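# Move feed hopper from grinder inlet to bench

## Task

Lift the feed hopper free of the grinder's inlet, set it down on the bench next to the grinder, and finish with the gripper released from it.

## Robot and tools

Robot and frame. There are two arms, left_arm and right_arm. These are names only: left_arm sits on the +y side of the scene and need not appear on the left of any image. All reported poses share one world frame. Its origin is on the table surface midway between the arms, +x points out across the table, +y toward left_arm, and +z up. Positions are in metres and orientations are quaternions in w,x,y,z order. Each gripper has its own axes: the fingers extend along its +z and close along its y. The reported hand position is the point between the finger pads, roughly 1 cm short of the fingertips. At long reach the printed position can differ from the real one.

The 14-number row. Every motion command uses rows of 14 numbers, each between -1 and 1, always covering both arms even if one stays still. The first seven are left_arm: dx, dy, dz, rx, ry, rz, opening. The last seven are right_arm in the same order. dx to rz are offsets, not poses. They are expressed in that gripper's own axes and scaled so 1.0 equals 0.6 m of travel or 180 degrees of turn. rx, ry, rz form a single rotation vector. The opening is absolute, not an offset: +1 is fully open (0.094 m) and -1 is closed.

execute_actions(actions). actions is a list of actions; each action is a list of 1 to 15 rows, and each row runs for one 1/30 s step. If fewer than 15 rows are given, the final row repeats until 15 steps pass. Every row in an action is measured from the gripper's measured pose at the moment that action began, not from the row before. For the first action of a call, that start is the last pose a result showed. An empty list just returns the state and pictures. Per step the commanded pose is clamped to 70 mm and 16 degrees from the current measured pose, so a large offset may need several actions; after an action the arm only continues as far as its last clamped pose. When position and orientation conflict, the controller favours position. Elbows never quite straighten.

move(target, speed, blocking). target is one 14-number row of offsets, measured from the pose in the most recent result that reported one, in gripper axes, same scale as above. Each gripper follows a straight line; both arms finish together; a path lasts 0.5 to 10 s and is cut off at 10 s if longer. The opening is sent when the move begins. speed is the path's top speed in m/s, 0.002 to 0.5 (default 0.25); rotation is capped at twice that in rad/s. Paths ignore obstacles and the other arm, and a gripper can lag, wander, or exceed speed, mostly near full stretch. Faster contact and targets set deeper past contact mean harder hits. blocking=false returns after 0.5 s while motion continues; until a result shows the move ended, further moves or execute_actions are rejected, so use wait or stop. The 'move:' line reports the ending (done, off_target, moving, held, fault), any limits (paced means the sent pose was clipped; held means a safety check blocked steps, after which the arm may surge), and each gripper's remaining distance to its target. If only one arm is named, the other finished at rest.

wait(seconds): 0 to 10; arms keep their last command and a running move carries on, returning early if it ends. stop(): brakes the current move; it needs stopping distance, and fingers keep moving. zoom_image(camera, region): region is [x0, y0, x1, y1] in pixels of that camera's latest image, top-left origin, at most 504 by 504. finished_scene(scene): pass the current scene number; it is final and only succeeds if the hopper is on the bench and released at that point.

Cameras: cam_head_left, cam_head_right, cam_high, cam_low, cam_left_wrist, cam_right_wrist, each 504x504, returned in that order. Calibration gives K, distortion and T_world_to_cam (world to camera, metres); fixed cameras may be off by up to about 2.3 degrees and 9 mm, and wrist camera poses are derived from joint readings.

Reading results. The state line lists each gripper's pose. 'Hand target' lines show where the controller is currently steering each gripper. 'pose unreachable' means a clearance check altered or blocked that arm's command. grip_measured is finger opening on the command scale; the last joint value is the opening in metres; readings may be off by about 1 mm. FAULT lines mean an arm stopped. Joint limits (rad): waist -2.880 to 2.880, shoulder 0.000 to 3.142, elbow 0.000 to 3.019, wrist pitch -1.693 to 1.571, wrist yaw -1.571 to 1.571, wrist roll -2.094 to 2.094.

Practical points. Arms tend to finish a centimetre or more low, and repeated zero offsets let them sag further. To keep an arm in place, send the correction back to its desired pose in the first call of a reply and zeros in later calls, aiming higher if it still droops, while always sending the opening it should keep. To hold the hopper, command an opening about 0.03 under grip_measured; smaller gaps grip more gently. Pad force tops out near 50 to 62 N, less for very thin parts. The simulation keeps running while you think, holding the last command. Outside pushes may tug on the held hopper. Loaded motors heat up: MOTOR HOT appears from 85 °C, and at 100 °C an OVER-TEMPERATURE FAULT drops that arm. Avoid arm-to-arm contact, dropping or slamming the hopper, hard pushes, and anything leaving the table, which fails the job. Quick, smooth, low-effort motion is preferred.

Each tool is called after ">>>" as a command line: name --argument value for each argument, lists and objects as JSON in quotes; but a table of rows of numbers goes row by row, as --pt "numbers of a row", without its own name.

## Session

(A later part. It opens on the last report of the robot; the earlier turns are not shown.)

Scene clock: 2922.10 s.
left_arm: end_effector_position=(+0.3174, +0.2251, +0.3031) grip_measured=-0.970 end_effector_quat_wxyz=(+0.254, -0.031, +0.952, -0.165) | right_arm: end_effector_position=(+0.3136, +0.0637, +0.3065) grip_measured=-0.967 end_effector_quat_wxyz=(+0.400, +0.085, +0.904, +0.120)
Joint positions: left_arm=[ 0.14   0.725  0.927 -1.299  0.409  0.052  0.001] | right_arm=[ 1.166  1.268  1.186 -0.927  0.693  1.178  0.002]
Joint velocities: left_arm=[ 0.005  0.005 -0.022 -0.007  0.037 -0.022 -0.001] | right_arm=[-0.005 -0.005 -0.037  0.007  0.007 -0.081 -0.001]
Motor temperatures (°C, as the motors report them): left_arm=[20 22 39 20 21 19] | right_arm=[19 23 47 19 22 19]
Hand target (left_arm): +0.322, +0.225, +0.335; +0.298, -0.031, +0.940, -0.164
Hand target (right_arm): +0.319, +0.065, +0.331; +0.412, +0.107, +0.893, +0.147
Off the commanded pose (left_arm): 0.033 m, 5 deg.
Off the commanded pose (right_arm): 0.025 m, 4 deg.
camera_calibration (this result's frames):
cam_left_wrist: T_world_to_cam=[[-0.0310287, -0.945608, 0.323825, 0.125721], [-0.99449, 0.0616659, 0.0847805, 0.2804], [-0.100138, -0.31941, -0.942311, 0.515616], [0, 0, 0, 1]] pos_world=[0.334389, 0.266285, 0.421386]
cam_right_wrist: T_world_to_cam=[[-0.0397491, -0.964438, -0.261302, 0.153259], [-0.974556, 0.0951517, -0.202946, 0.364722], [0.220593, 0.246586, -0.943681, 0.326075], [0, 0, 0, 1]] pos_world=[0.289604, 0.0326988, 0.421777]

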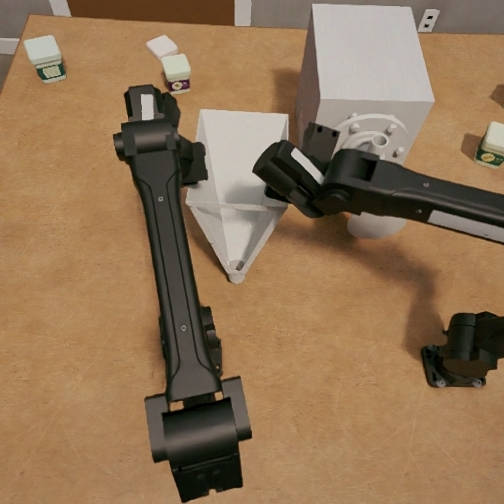

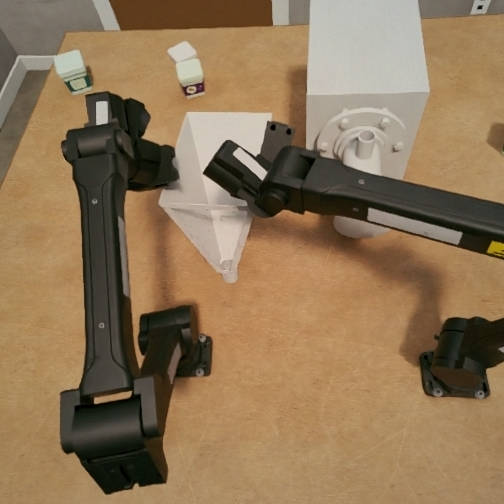

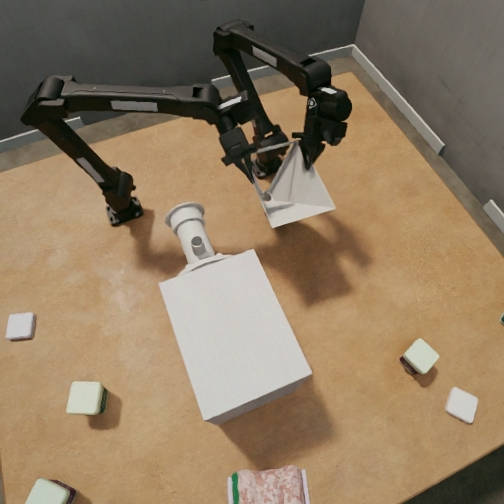

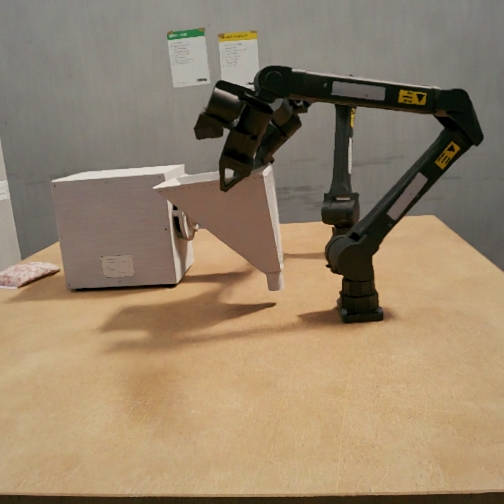

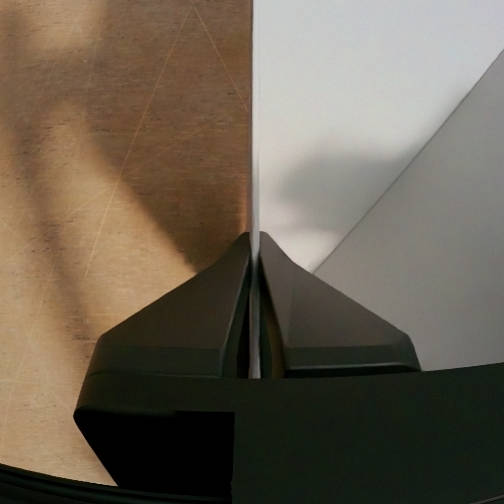

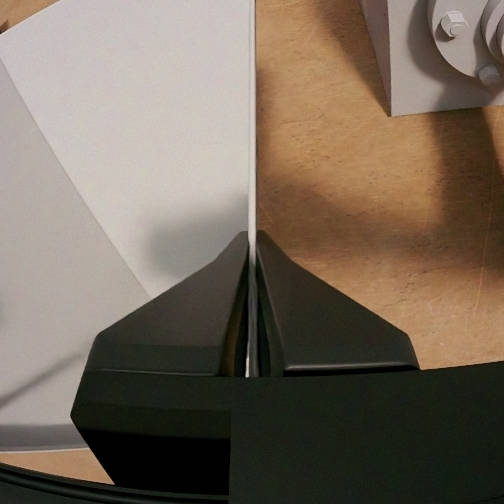

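>>> execute_actions --actions '[[[-0.0243,-0.0059,-0.0076,0.0,-0.02,0.0,-1, -0.0171,0.007,0.007,-0.012,0.0,0.02,-1]]]'

>>> zoom_image --camera "cam_low" --region '[140, 150, 340, 330]'

Scene clock: 2928.40 s.
left_arm: end_effector_position=(+0.3164, +0.2261, +0.2848) grip_measured=-0.970 end_effector_quat_wxyz=(+0.243, -0.037, +0.955, -0.163) | right_arm: end_effector_position=(+0.3149, +0.0645, +0.2876) grip_measured=-0.967 end_effector_quat_wxyz=(+0.383, +0.085, +0.911, +0.125)
Joint positions: left_arm=[ 0.14   0.727  0.886 -1.278  0.401  0.045  0.001] | right_arm=[ 1.151  1.273  1.152 -0.89   0.649  1.177  0.002]
Joint velocities: left_arm=[-0.005  0.015 -0.032 -0.022 -0.037 -0.022  0.   ] | right_arm=[-0.015 -0.015  0.002  0.002 -0.022  0.007 -0.001]
Motor temperatures (°C, as the motors report them): left_arm=[20 22 39 20 21 19] | right_arm=[19 23 47 19 22 19]
Hand target (left_arm): +0.326, +0.225, +0.315; +0.284, -0.036, +0.944, -0.165
Hand target (right_arm): +0.323, +0.065, +0.312; +0.398, +0.106, +0.899, +0.149
Off the commanded pose (left_arm): 0.032 m, 5 deg.
Off the commanded pose (right_arm): 0.026 m, 4 deg.
camera_calibration (this result's frames):
cam_left_wrist: T_world_to_cam=[[-0.0149462, -0.94553, 0.325192, 0.127048], [-0.992584, 0.0532705, 0.109269, 0.275208], [-0.120641, -0.321147, -0.939314, 0.504575], [0, 0, 0, 1]] pos_world=[0.335938, 0.26751, 0.402567]
cam_right_wrist: T_world_to_cam=[[-0.0399898, -0.961872, -0.270561, 0.151677], [-0.98205, 0.0877882, -0.166946, 0.354551], [0.184332, 0.259028, -0.948117, 0.319601], [0, 0, 0, 1]] pos_world=[0.29534, 0.0319828, 0.403248]

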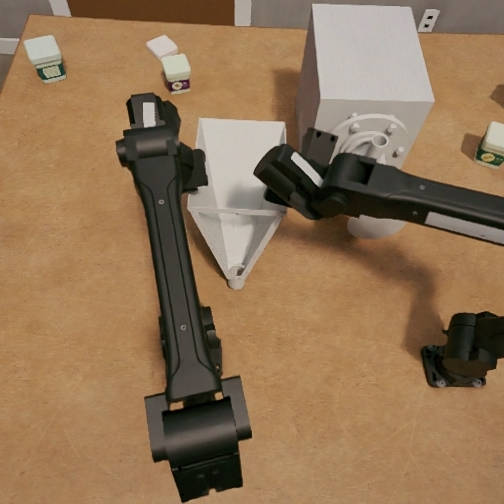

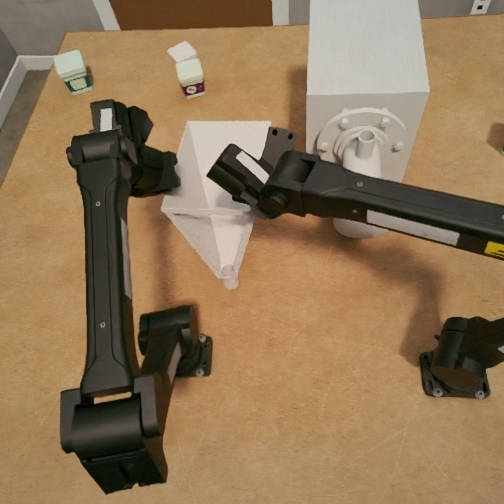

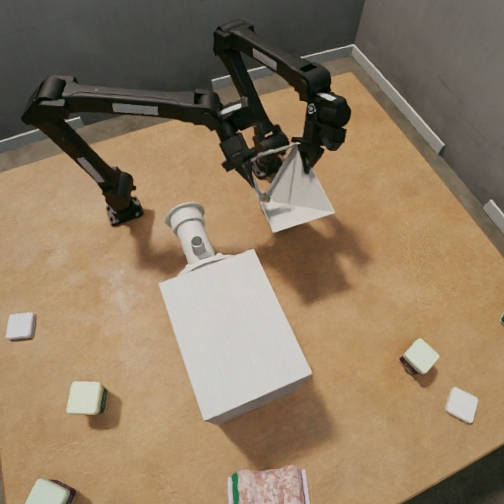

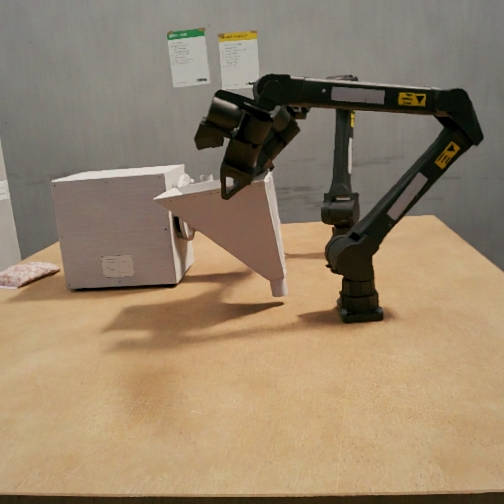

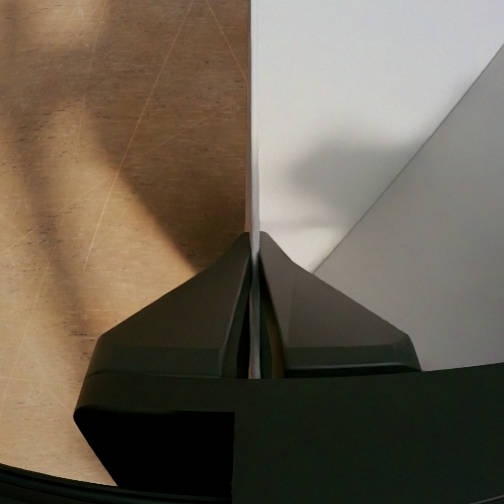

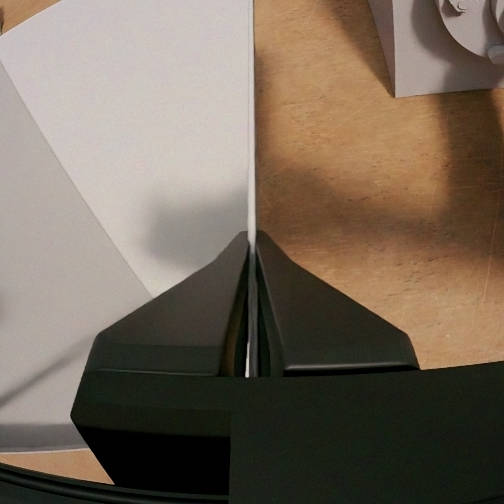

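Region (140, 150, 340, 330) of cam_low's 504x504 image, scaled by 2.520, with more detail than that image has; it fills the top 454 rows of this view, and the rest is white.

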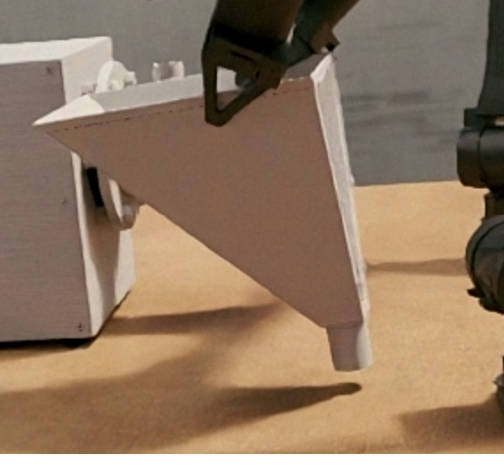

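>>> execute_actions --actions '[[[-0.0552,-0.0078,0.0032,-0.003,0.005,-0.006,-1, -0.0458,0.0078,0.0247,0.0,0.027,0.027,-1]]]'

>>> zoom_image --camera "cam_low" --region '[140, 150, 340, 330]'

Scene clock: 2950.07 s.
left_arm: end_effector_position=(+0.3320, +0.2234, +0.2541) grip_measured=-0.970 end_effector_quat_wxyz=(+0.180, -0.042, +0.969, -0.165) | right_arm: end_effector_position=(+0.3299, +0.0608, +0.2560) grip_measured=-0.967 end_effector_quat_wxyz=(+0.318, +0.094, +0.936, +0.118)
Joint positions: left_arm=[ 0.102  0.847  0.89  -1.282  0.372  0.03   0.001] | right_arm=[ 1.073  1.315  1.155 -0.909  0.5    1.174  0.002]
Joint velocities: left_arm=[-0.015 -0.005 -0.002  0.007 -0.022 -0.007  0.   ] | right_arm=[-0.015  0.005 -0.012  0.007  0.022 -0.037  0.001]
Motor temperatures (°C, as the motors report them): left_arm=[20 22 39 20 21 19] | right_arm=[19 23 46 19 22 19]
Hand target (left_arm): +0.343, +0.225, +0.300; +0.234, -0.046, +0.957, -0.162
Hand target (right_arm): +0.343, +0.062, +0.297; +0.338, +0.119, +0.922, +0.146
Off the commanded pose (left_arm): 0.048 m, 6 deg.
Off the commanded pose (right_arm): 0.044 m, 5 deg.
camera_calibration (this result's frames):
cam_left_wrist: T_world_to_cam=[[0.0143586, -0.943944, 0.329792, 0.123425], [-0.969631, 0.0673908, 0.235105, 0.25147], [-0.244151, -0.323152, -0.91431, 0.511906], [0, 0, 0, 1]] pos_world=[0.367044, 0.264983, 0.368215]
cam_right_wrist: T_world_to_cam=[[-0.0776791, -0.96216, -0.26118, 0.150214], [-0.99574, 0.0879278, -0.0277679, 0.333257], [0.0496821, 0.25791, -0.964891, 0.336717], [0, 0, 0, 1]] pos_world=[0.326777, 0.0283845, 0.373382]

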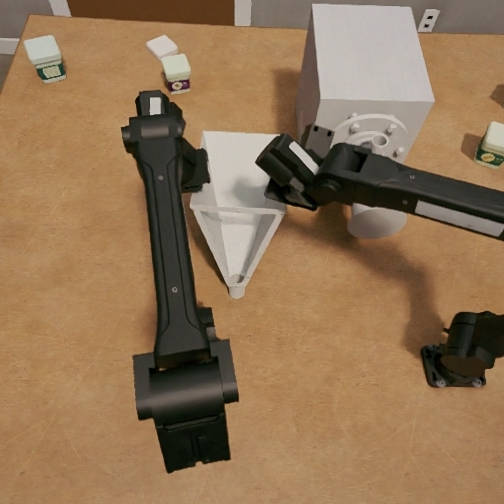

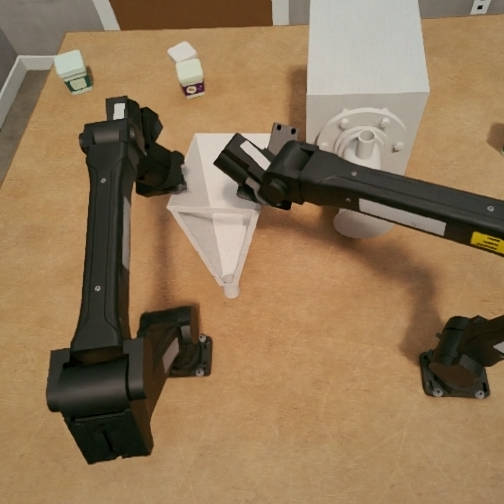

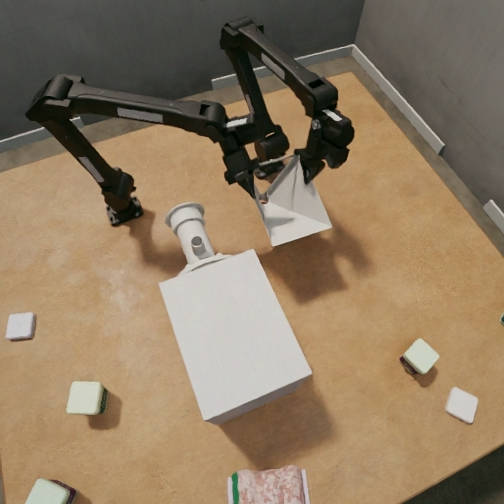

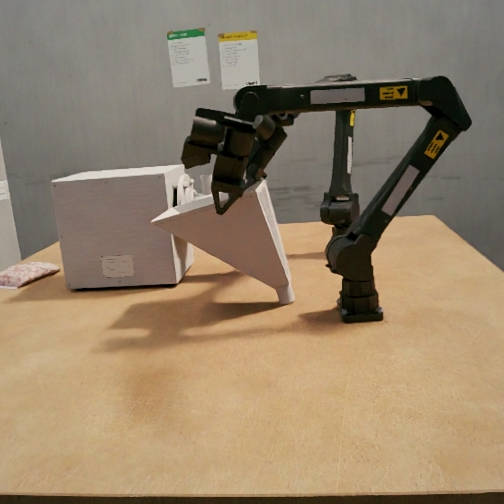

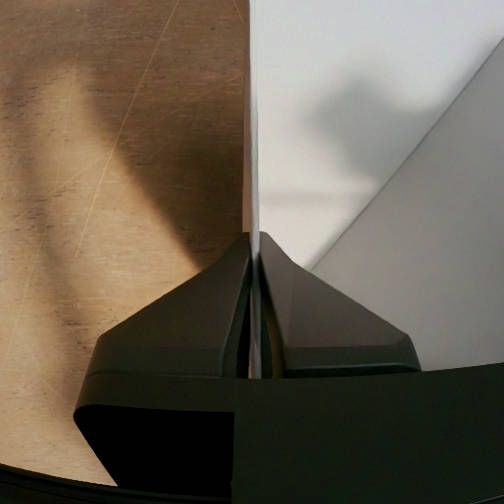

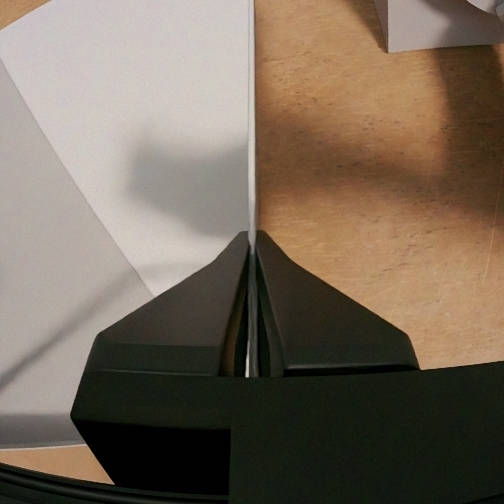

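Region (140, 150, 340, 330) of cam_low's 504x504 image, scaled by 2.520, with more detail than that image has; it fills the top 454 rows of this view, and the rest is white.

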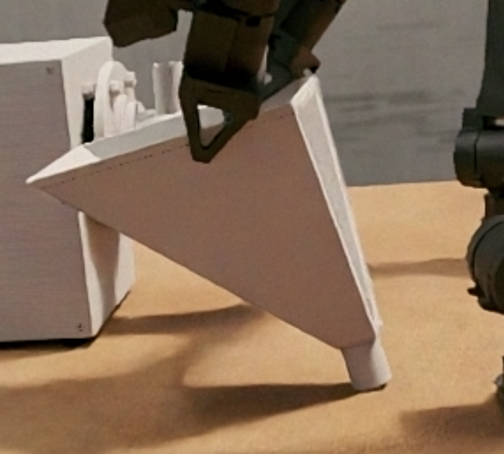

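>>> execute_actions --actions '[[[-0.0867,-0.0184,-0.0169,-0.003,0.008,-0.006,-1, -0.0825,0.0229,0.0135,0.002,0.035,0.027,-1]]]'

>>> zoom_image --camera "cam_low" --region '[100, 130, 340, 340]'

Scene clock: 2980.10 s.
left_arm: end_effector_position=(+0.3593, +0.2196, +0.2353) grip_measured=-0.970 end_effector_quat_wxyz=(+0.110, -0.050, +0.979, -0.166) | right_arm: end_effector_position=(+0.3575, +0.0573, +0.2399) grip_measured=-0.967 end_effector_quat_wxyz=(+0.236, +0.106, +0.960, +0.107)
Joint positions: left_arm=[ 0.062  1.018  0.959 -1.314  0.35   0.002  0.001] | right_arm=[ 0.962  1.39   1.235 -0.992  0.32   1.145  0.002]
Joint velocities: left_arm=[-0.015 -0.005 -0.017  0.012 -0.051  0.037  0.001] | right_arm=[-0.005 -0.015  0.002  0.012  0.081 -0.037 -0.   ]
Motor temperatures (°C, as the motors report them): left_arm=[20 22 41 19 21 19] | right_arm=[19 23 49 19 22 19]
Hand target (left_arm): +0.373, +0.222, +0.284; +0.167, -0.050, +0.971, -0.163
Hand target (right_arm): +0.373, +0.060, +0.282; +0.260, +0.128, +0.948, +0.135
Off the commanded pose (left_arm): 0.052 m, 7 deg.
Off the commanded pose (right_arm): 0.046 m, 5 deg.
camera_calibration (this result's frames):
cam_left_wrist: T_world_to_cam=[[0.053803, -0.941464, 0.332793, 0.110214], [-0.925476, 0.0781334, 0.370661, 0.23246], [-0.374966, -0.327934, -0.867098, 0.537018], [0, 0, 0, 1]] pos_world=[0.410569, 0.261706, 0.342805]
cam_right_wrist: T_world_to_cam=[[-0.127734, -0.962375, -0.239828, 0.157583], [-0.984919, 0.0946308, 0.144844, 0.314929], [-0.116699, 0.254712, -0.959949, 0.379091], [0, 0, 0, 1]] pos_world=[0.374548, 0.0252928, 0.356085]

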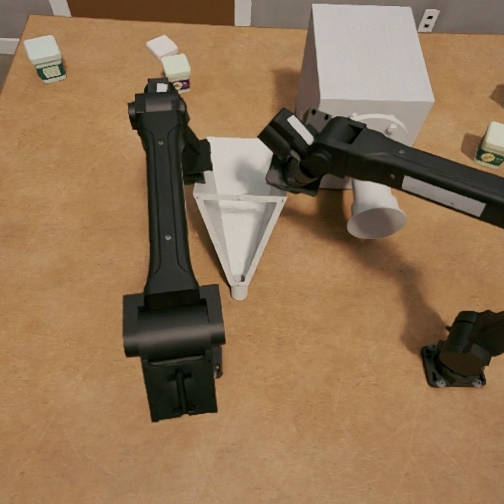

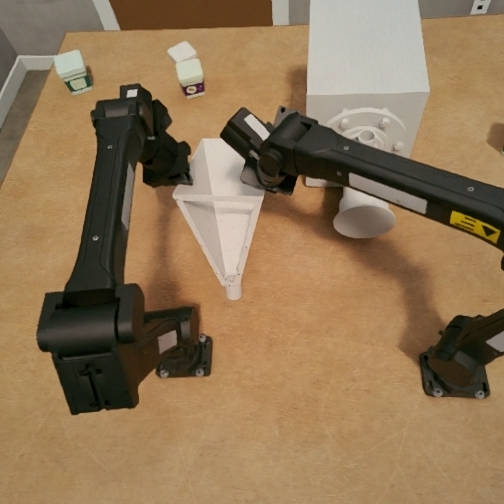

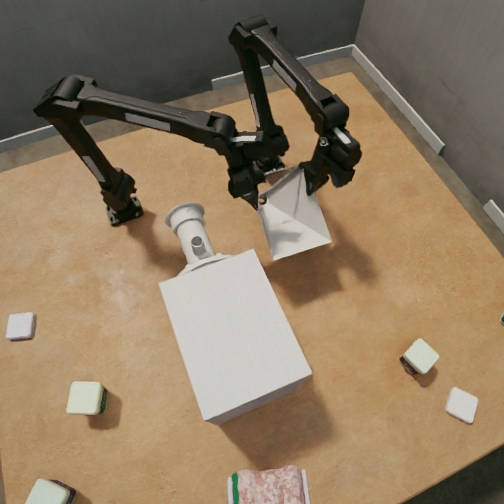

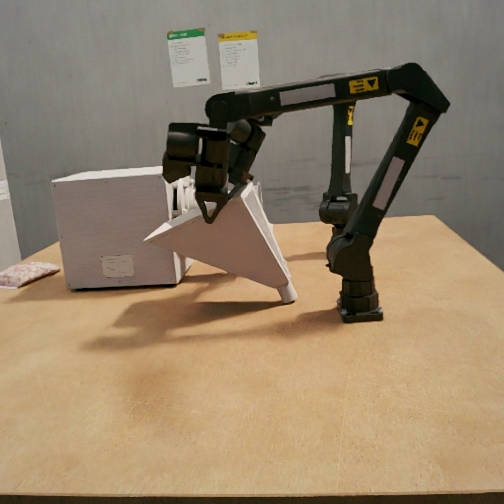

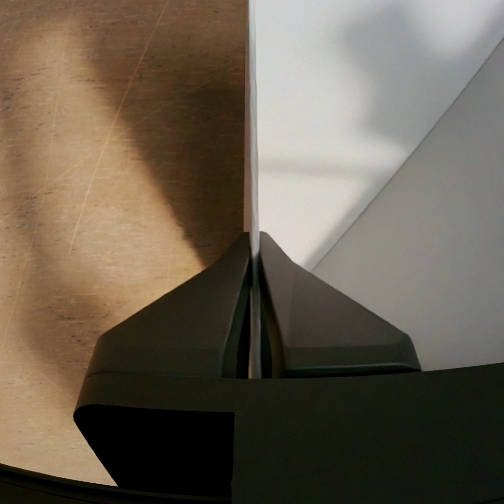

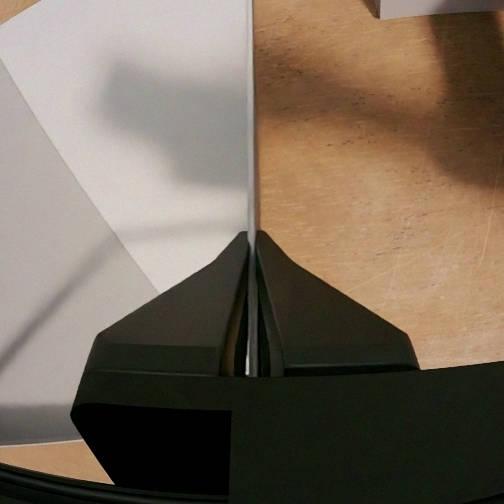

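Region (100, 130, 340, 340) of cam_low's 504x504 image, scaled by 2.100, with more detail than that image has; it fills the top 441 rows of this view, and the rest is white.

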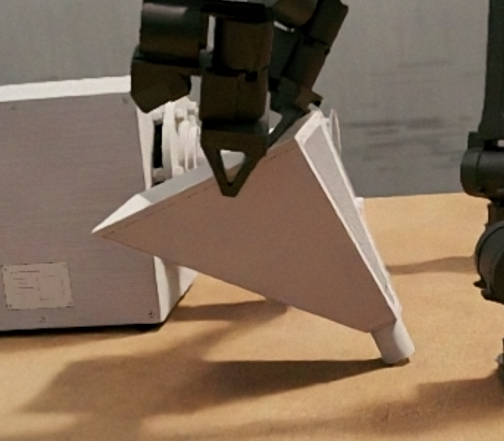

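>>> execute_actions --actions '[[[-0.0902,-0.0154,-0.0075,-0.003,0.014,-0.006,-1, -0.0835,0.022,0.023,0.002,0.035,0.027,-1]]]'

>>> zoom_image --camera "cam_low" --region '[100, 130, 340, 340]'

Scene clock: 3006.07 s.
left_arm: end_effector_position=(+0.3947, +0.2169, +0.2100) grip_measured=-0.970 end_effector_quat_wxyz=(+0.034, -0.057, +0.984, -0.164) | right_arm: end_effector_position=(+0.3921, +0.0550, +0.2156) grip_measured=-0.967 end_effector_quat_wxyz=(+0.152, +0.123, +0.976, +0.098)
Joint positions: left_arm=[ 0.032  1.221  1.054 -1.35   0.333 -0.015  0.001] | right_arm=[ 0.849  1.501  1.325 -1.063  0.151  1.105  0.002]
Joint velocities: left_arm=[ 0.005  0.005 -0.007 -0.002 -0.066  0.007 -0.001] | right_arm=[-0.005  0.015  0.017  0.007 -0.066 -0.037 -0.   ]
Motor temperatures (°C, as the motors report them): left_arm=[20 22 42 19 21 19] | right_arm=[19 23 50 19 22 19]
Hand target (left_arm): +0.408, +0.219, +0.253; +0.086, -0.056, +0.981, -0.164
Hand target (right_arm): +0.408, +0.057, +0.253; +0.177, +0.142, +0.966, +0.122
Off the commanded pose (left_arm): 0.046 m, 6 deg.
Off the commanded pose (right_arm): 0.041 m, 5 deg.
camera_calibration (this result's frames):
cam_left_wrist: T_world_to_cam=[[0.0925338, -0.941064, 0.325323, 0.100391], [-0.858013, 0.0904194, 0.505607, 0.217228], [-0.505224, -0.325917, -0.799079, 0.564215], [0, 0, 0, 1]] pos_world=[0.46215, 0.25872, 0.308361]
cam_right_wrist: T_world_to_cam=[[-0.181811, -0.959125, -0.216852, 0.170016], [-0.943395, 0.107921, 0.313624, 0.299345], [-0.277402, 0.261597, -0.924454, 0.415383], [0, 0, 0, 1]] pos_world=[0.428539, 0.0220982, 0.326989]

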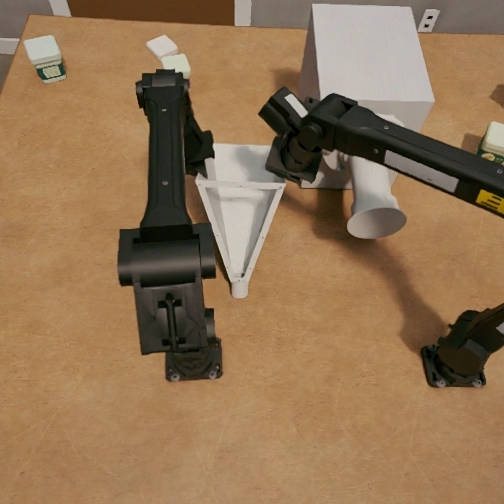

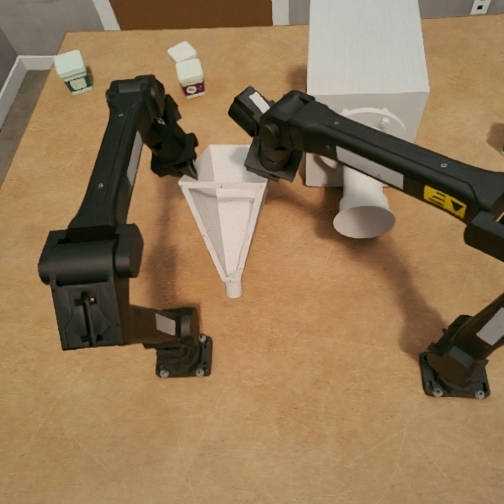

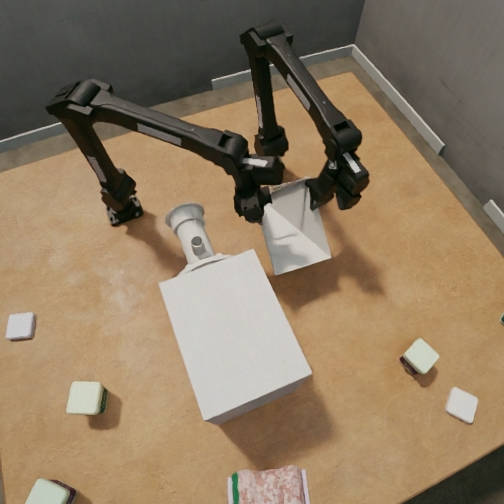

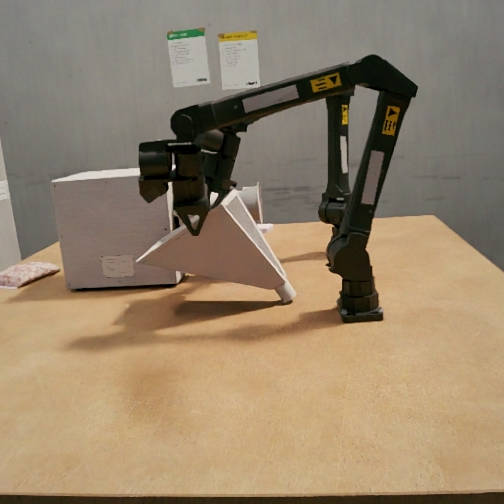

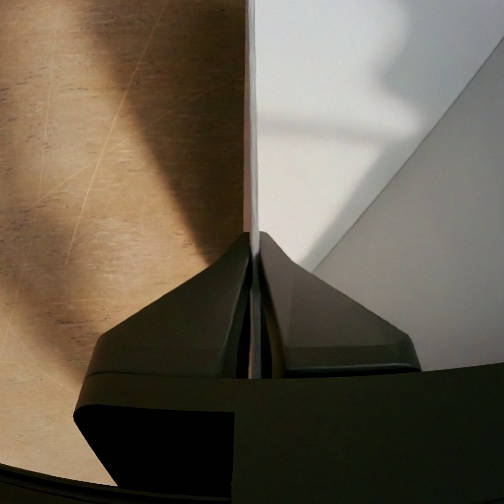

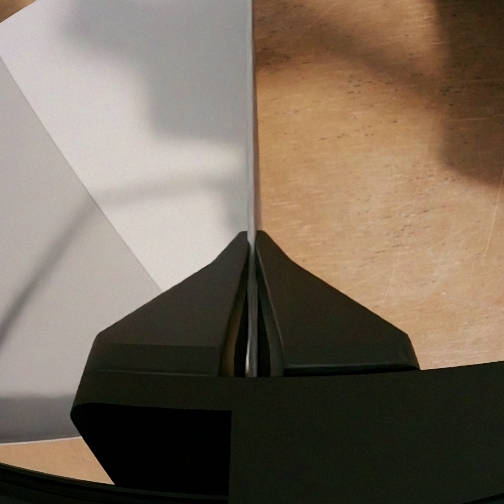

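Region (100, 130, 340, 340) of cam_low's 504x504 image, scaled by 2.100, with more detail than that image has; it fills the top 441 rows of this view, and the rest is white.

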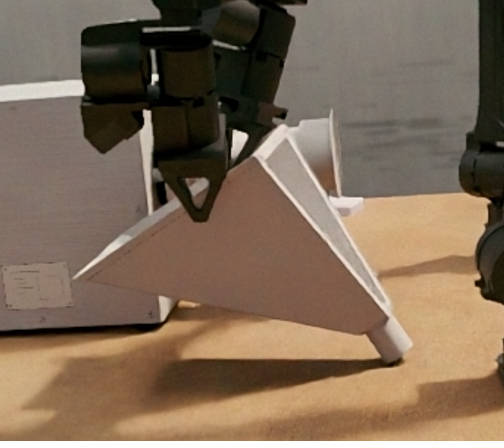

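>>> execute_actions --actions '[[[-0.0782,-0.0123,-0.0059,-0.013,0.016,-0.012,-1, -0.0697,0.0181,0.0319,0.002,0.035,0.027,-1]]]'

>>> zoom_image --camera "cam_low" --region '[100, 130, 340, 340]'

Scene clock: 3034.93 s.
left_arm: end_effector_position=(+0.4239, +0.2154, +0.1772) grip_measured=-0.971 end_effector_quat_wxyz=(-0.044, -0.066, +0.986, -0.145) | right_arm: end_effector_position=(+0.4203, +0.0537, +0.1792) grip_measured=-0.967 end_effector_quat_wxyz=(+0.068, +0.139, +0.984, +0.090)
Joint positions: left_arm=[ 0.001  1.413  1.147 -1.399  0.289 -0.043  0.001] | right_arm=[ 0.76   1.626  1.398 -1.117  0.002  1.072  0.002]
Joint velocities: left_arm=[-0.005 -0.015 -0.002 -0.022  0.095  0.051 -0.   ] | right_arm=[-0.024 -0.015 -0.022 -0.007  0.066 -0.066 -0.   ]
Motor temperatures (°C, as the motors report them): left_arm=[20 22 41 19 20 19] | right_arm=[19 23 50 19 22 19]
Hand target (left_arm): +0.439, +0.216, +0.218; +0.005, -0.072, +0.987, -0.146
Hand target (right_arm): +0.438, +0.056, +0.212; +0.093, +0.159, +0.977, +0.109
Off the commanded pose (left_arm): 0.045 m, 6 deg.
Off the commanded pose (right_arm): 0.038 m, 4 deg.
camera_calibration (this result's frames):
cam_left_wrist: T_world_to_cam=[[0.134712, -0.950876, 0.278725, 0.0995026], [-0.766314, 0.0783522, 0.63767, 0.199283], [-0.628184, -0.299493, -0.718115, 0.584315], [0, 0, 0, 1]] pos_world=[0.506367, 0.253999, 0.264795]
cam_right_wrist: T_world_to_cam=[[-0.232378, -0.953819, -0.190341, 0.182207], [-0.874124, 0.11899, 0.470902, 0.279573], [-0.426507, 0.275809, -0.861407, 0.440491], [0, 0, 0, 1]] pos_world=[0.474595, 0.0190351, 0.282472]

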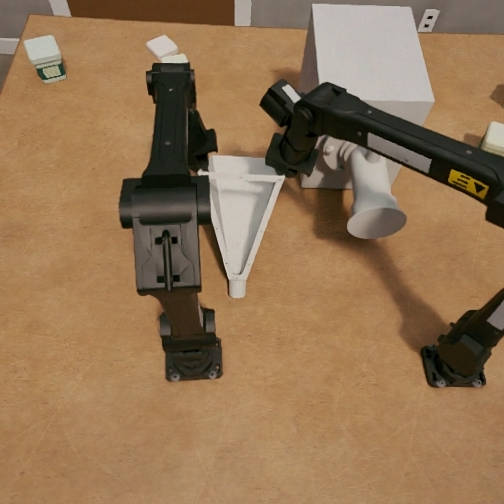

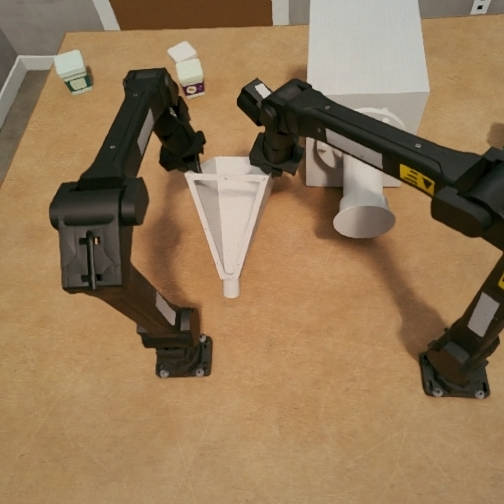

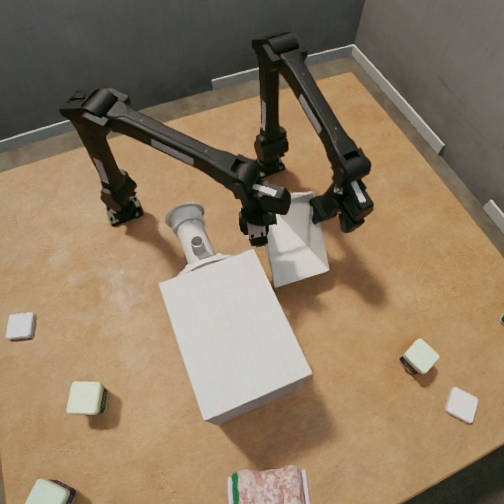

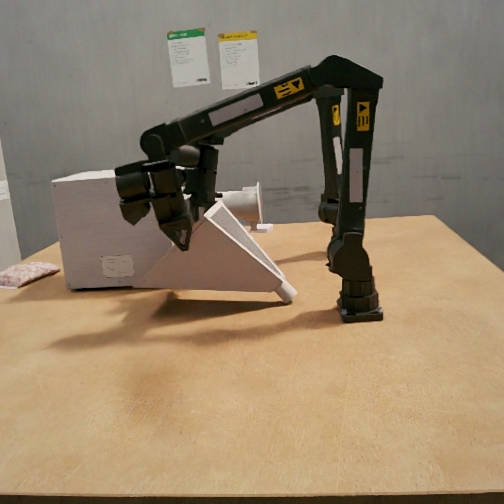

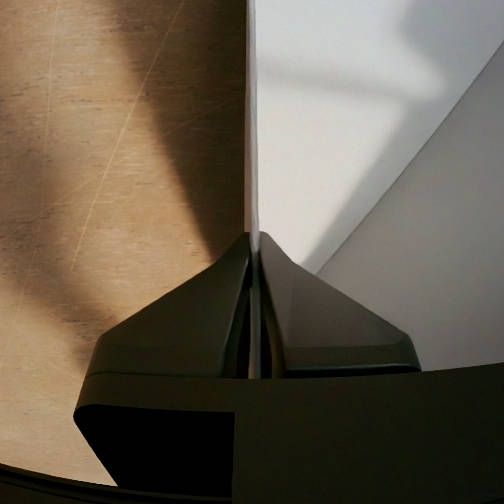

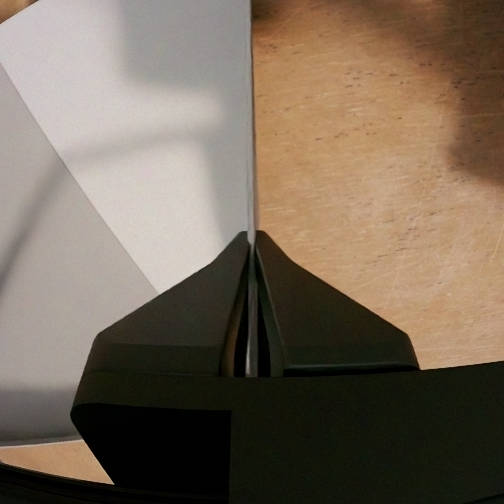

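Region (100, 130, 340, 340) of cam_low's 504x504 image, scaled by 2.100, with more detail than that image has; it fills the top 441 rows of this view, and the rest is white.

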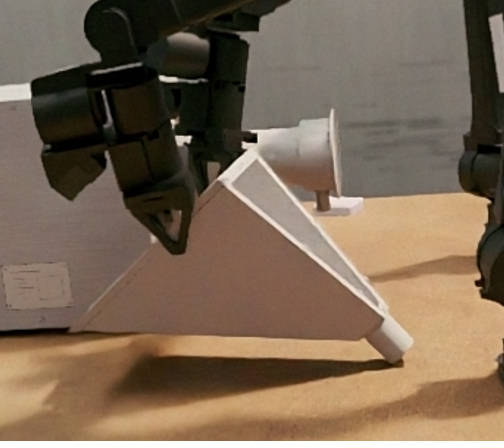

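>>> execute_actions --actions '[[[-0.0551,-0.0149,-0.0262,-0.005,0.006,-0.008,-1, -0.0555,0.02,0.0017,0.0,0.022,0.025,-1]]]'

>>> zoom_image --camera "cam_low" --region '[100, 130, 340, 340]'

Scene clock: 3055.47 s.
left_arm: end_effector_position=(+0.4364, +0.2157, +0.1540) grip_measured=-0.971 end_effector_quat_wxyz=(-0.101, -0.069, +0.983, -0.136) | right_arm: end_effector_position=(+0.4288, +0.0544, +0.1581) grip_measured=-0.967 end_effector_quat_wxyz=(+0.010, +0.154, +0.985, +0.079)
Joint positions: left_arm=[-0.009  1.535  1.208 -1.45   0.271 -0.043  0.001] | right_arm=[ 0.724  1.707  1.455 -1.181 -0.08   1.07   0.002]
Joint velocities: left_arm=[-0.015 -0.005 -0.007 -0.012 -0.066  0.007  0.   ] | right_arm=[ 0.005  0.005 -0.012 -0.012  0.022 -0.007 -0.001]
Motor temperatures (°C, as the motors report them): left_arm=[20 23 40 19 20 19] | right_arm=[19 24 50 19 21 19]
Hand target (left_arm): +0.456, +0.215, +0.192; -0.055, -0.077, +0.986, -0.138
Hand target (right_arm): +0.454, +0.054, +0.185; +0.031, +0.175, +0.979, +0.099
Off the commanded pose (left_arm): 0.043 m, 5 deg.
Off the commanded pose (right_arm): 0.037 m, 4 deg.
camera_calibration (this result's frames):
cam_left_wrist: T_world_to_cam=[[0.153491, -0.955142, 0.253268, 0.101131], [-0.68758, 0.0808459, 0.721594, 0.1758], [-0.7097, -0.284901, -0.644327, 0.59671], [0, 0, 0, 1]] pos_world=[0.528839, 0.252385, 0.232007]
cam_right_wrist: T_world_to_cam=[[-0.271321, -0.949799, -0.15578, 0.19182], [-0.808998, 0.13736, 0.571536, 0.252024], [-0.521446, 0.281096, -0.805654, 0.457373], [0, 0, 0, 1]] pos_world=[0.494428, 0.0190065, 0.254326]

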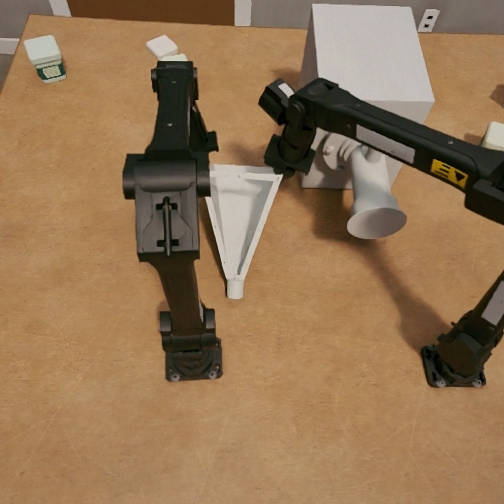

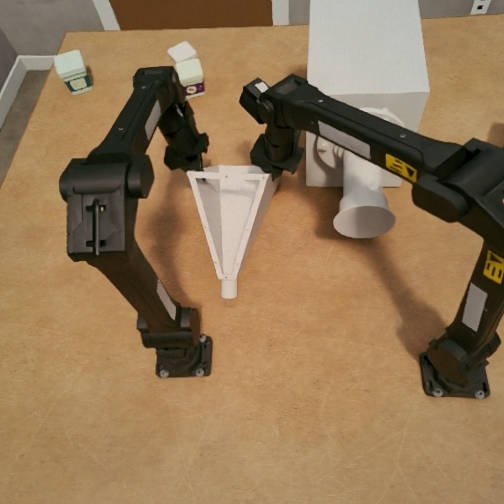

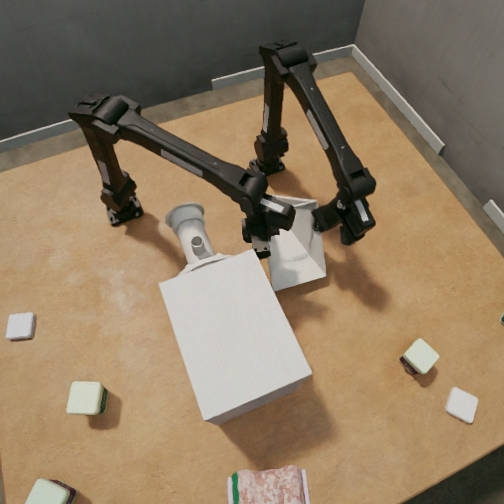

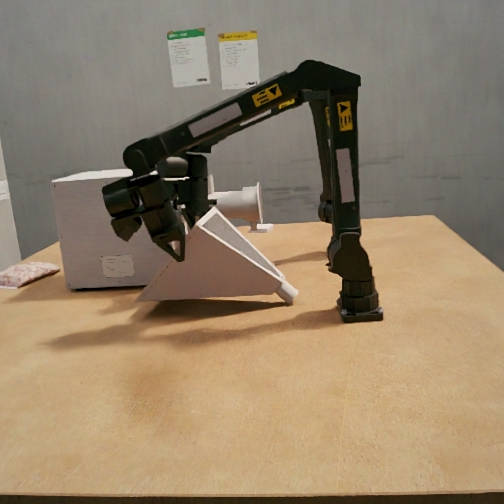

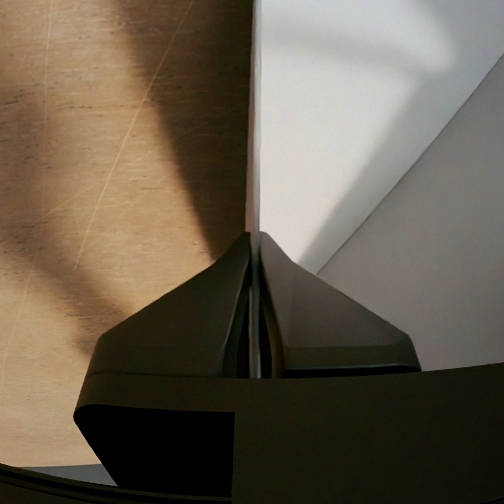

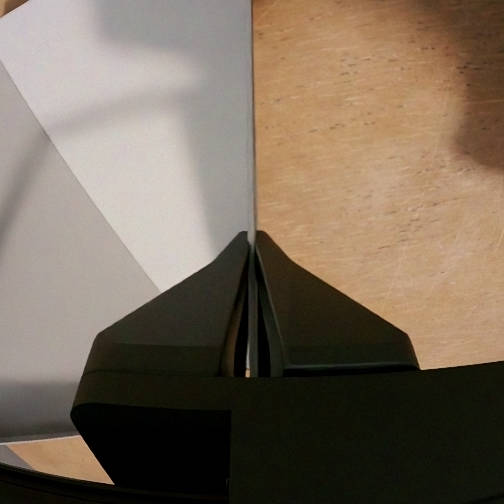

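Region (100, 130, 340, 340) of cam_low's 504x504 image, scaled by 2.100, with more detail than that image has; it fills the top 441 rows of this view, and the rest is white.

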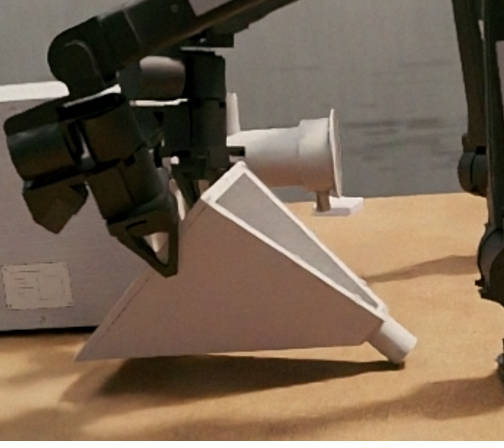

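>>> execute_actions --actions '[[[-0.0438,-0.018,-0.0441,-0.003,-0.012,-0.004,-1, -0.0529,0.0234,-0.0167,0.0,0.004,0.022,-1]]]'

>>> zoom_image --camera "cam_low" --region '[100, 130, 340, 340]'

Scene clock: 3075.00 s.
left_arm: end_effector_position=(+0.4467, +0.2168, +0.1417) grip_measured=-0.971 end_effector_quat_wxyz=(-0.121, -0.068, +0.982, -0.130) | right_arm: end_effector_position=(+0.4381, +0.0556, +0.1471) grip_measured=-0.967 end_effector_quat_wxyz=(-0.020, +0.158, +0.985, +0.068)
Joint positions: left_arm=[-0.012  1.598  1.243 -1.464  0.26  -0.04   0.001] | right_arm=[ 0.703  1.767  1.508 -1.23  -0.116  1.056  0.002]
Joint velocities: left_arm=[ 0.005 -0.015  0.002 -0.002 -0.007 -0.037 -0.001] | right_arm=[ 0.015  0.015 -0.007 -0.002 -0.037 -0.022 -0.001]
Motor temperatures (°C, as the motors report them): left_arm=[20 23 40 19 20 19] | right_arm=[19 24 50 19 21 19]
Hand target (left_arm): +0.466, +0.215, +0.176; -0.083, -0.077, +0.985, -0.130
Hand target (right_arm): +0.461, +0.055, +0.171; +0.001, +0.187, +0.979, +0.081
Off the commanded pose (left_arm): 0.041 m, 4 deg.
Off the commanded pose (right_arm): 0.034 m, 4 deg.
camera_calibration (this result's frames):
cam_left_wrist: T_world_to_cam=[[0.155537, -0.958192, 0.240161, 0.105323], [-0.656974, 0.0812182, 0.749526, 0.173978], [-0.737695, -0.274359, -0.616874, 0.602775], [0, 0, 0, 1]] pos_world=[0.542582, 0.252166, 0.216141]
cam_right_wrist: T_world_to_cam=[[-0.283543, -0.950518, -0.126961, 0.194907], [-0.771055, 0.147261, 0.619507, 0.241444], [-0.570156, 0.273551, -0.774656, 0.470217], [0, 0, 0, 1]] pos_world=[0.509528, 0.0210785, 0.239426]

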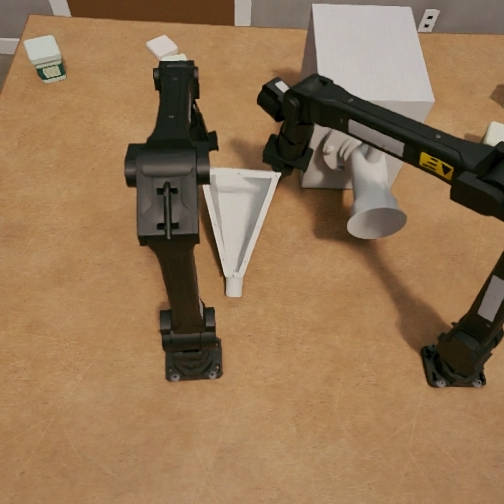

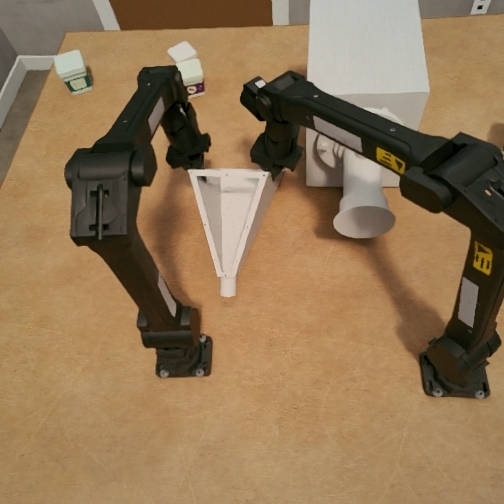

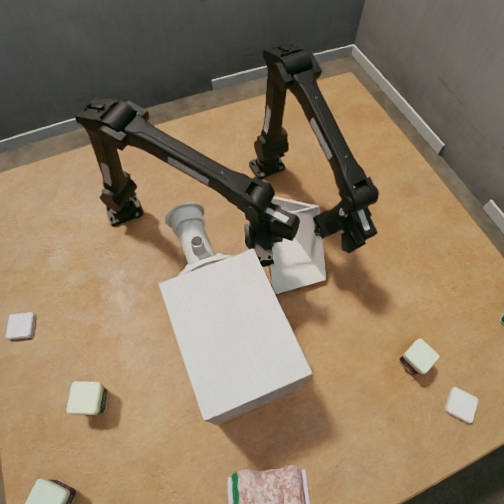

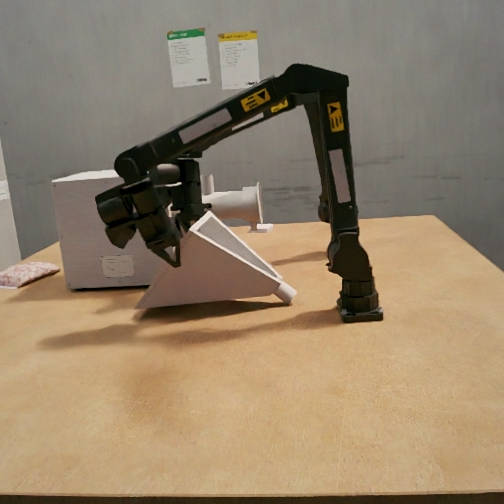

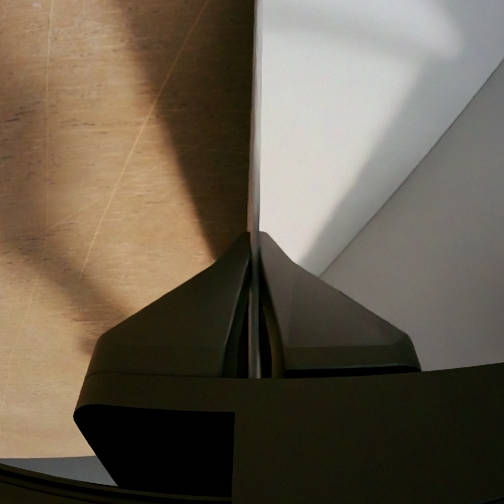

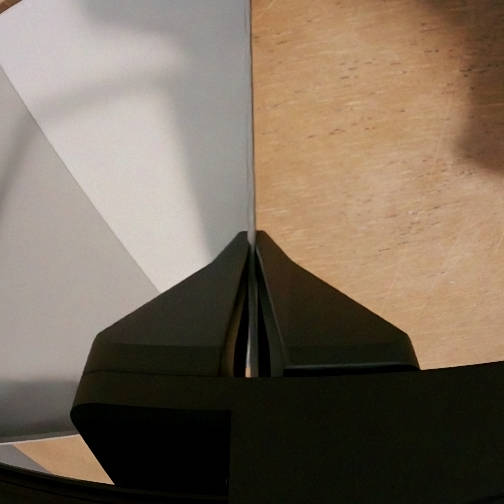

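Region (100, 130, 340, 340) of cam_low's 504x504 image, scaled by 2.100, with more detail than that image has; it fills the top 441 rows of this view, and the rest is white.

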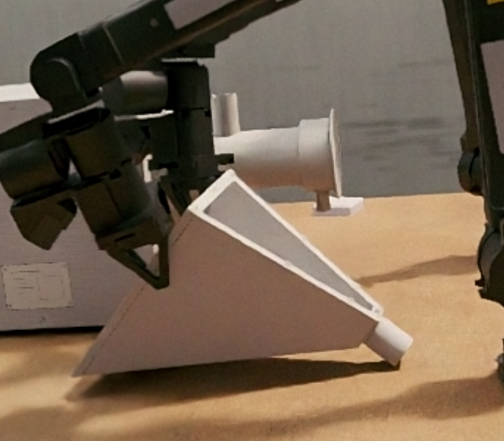

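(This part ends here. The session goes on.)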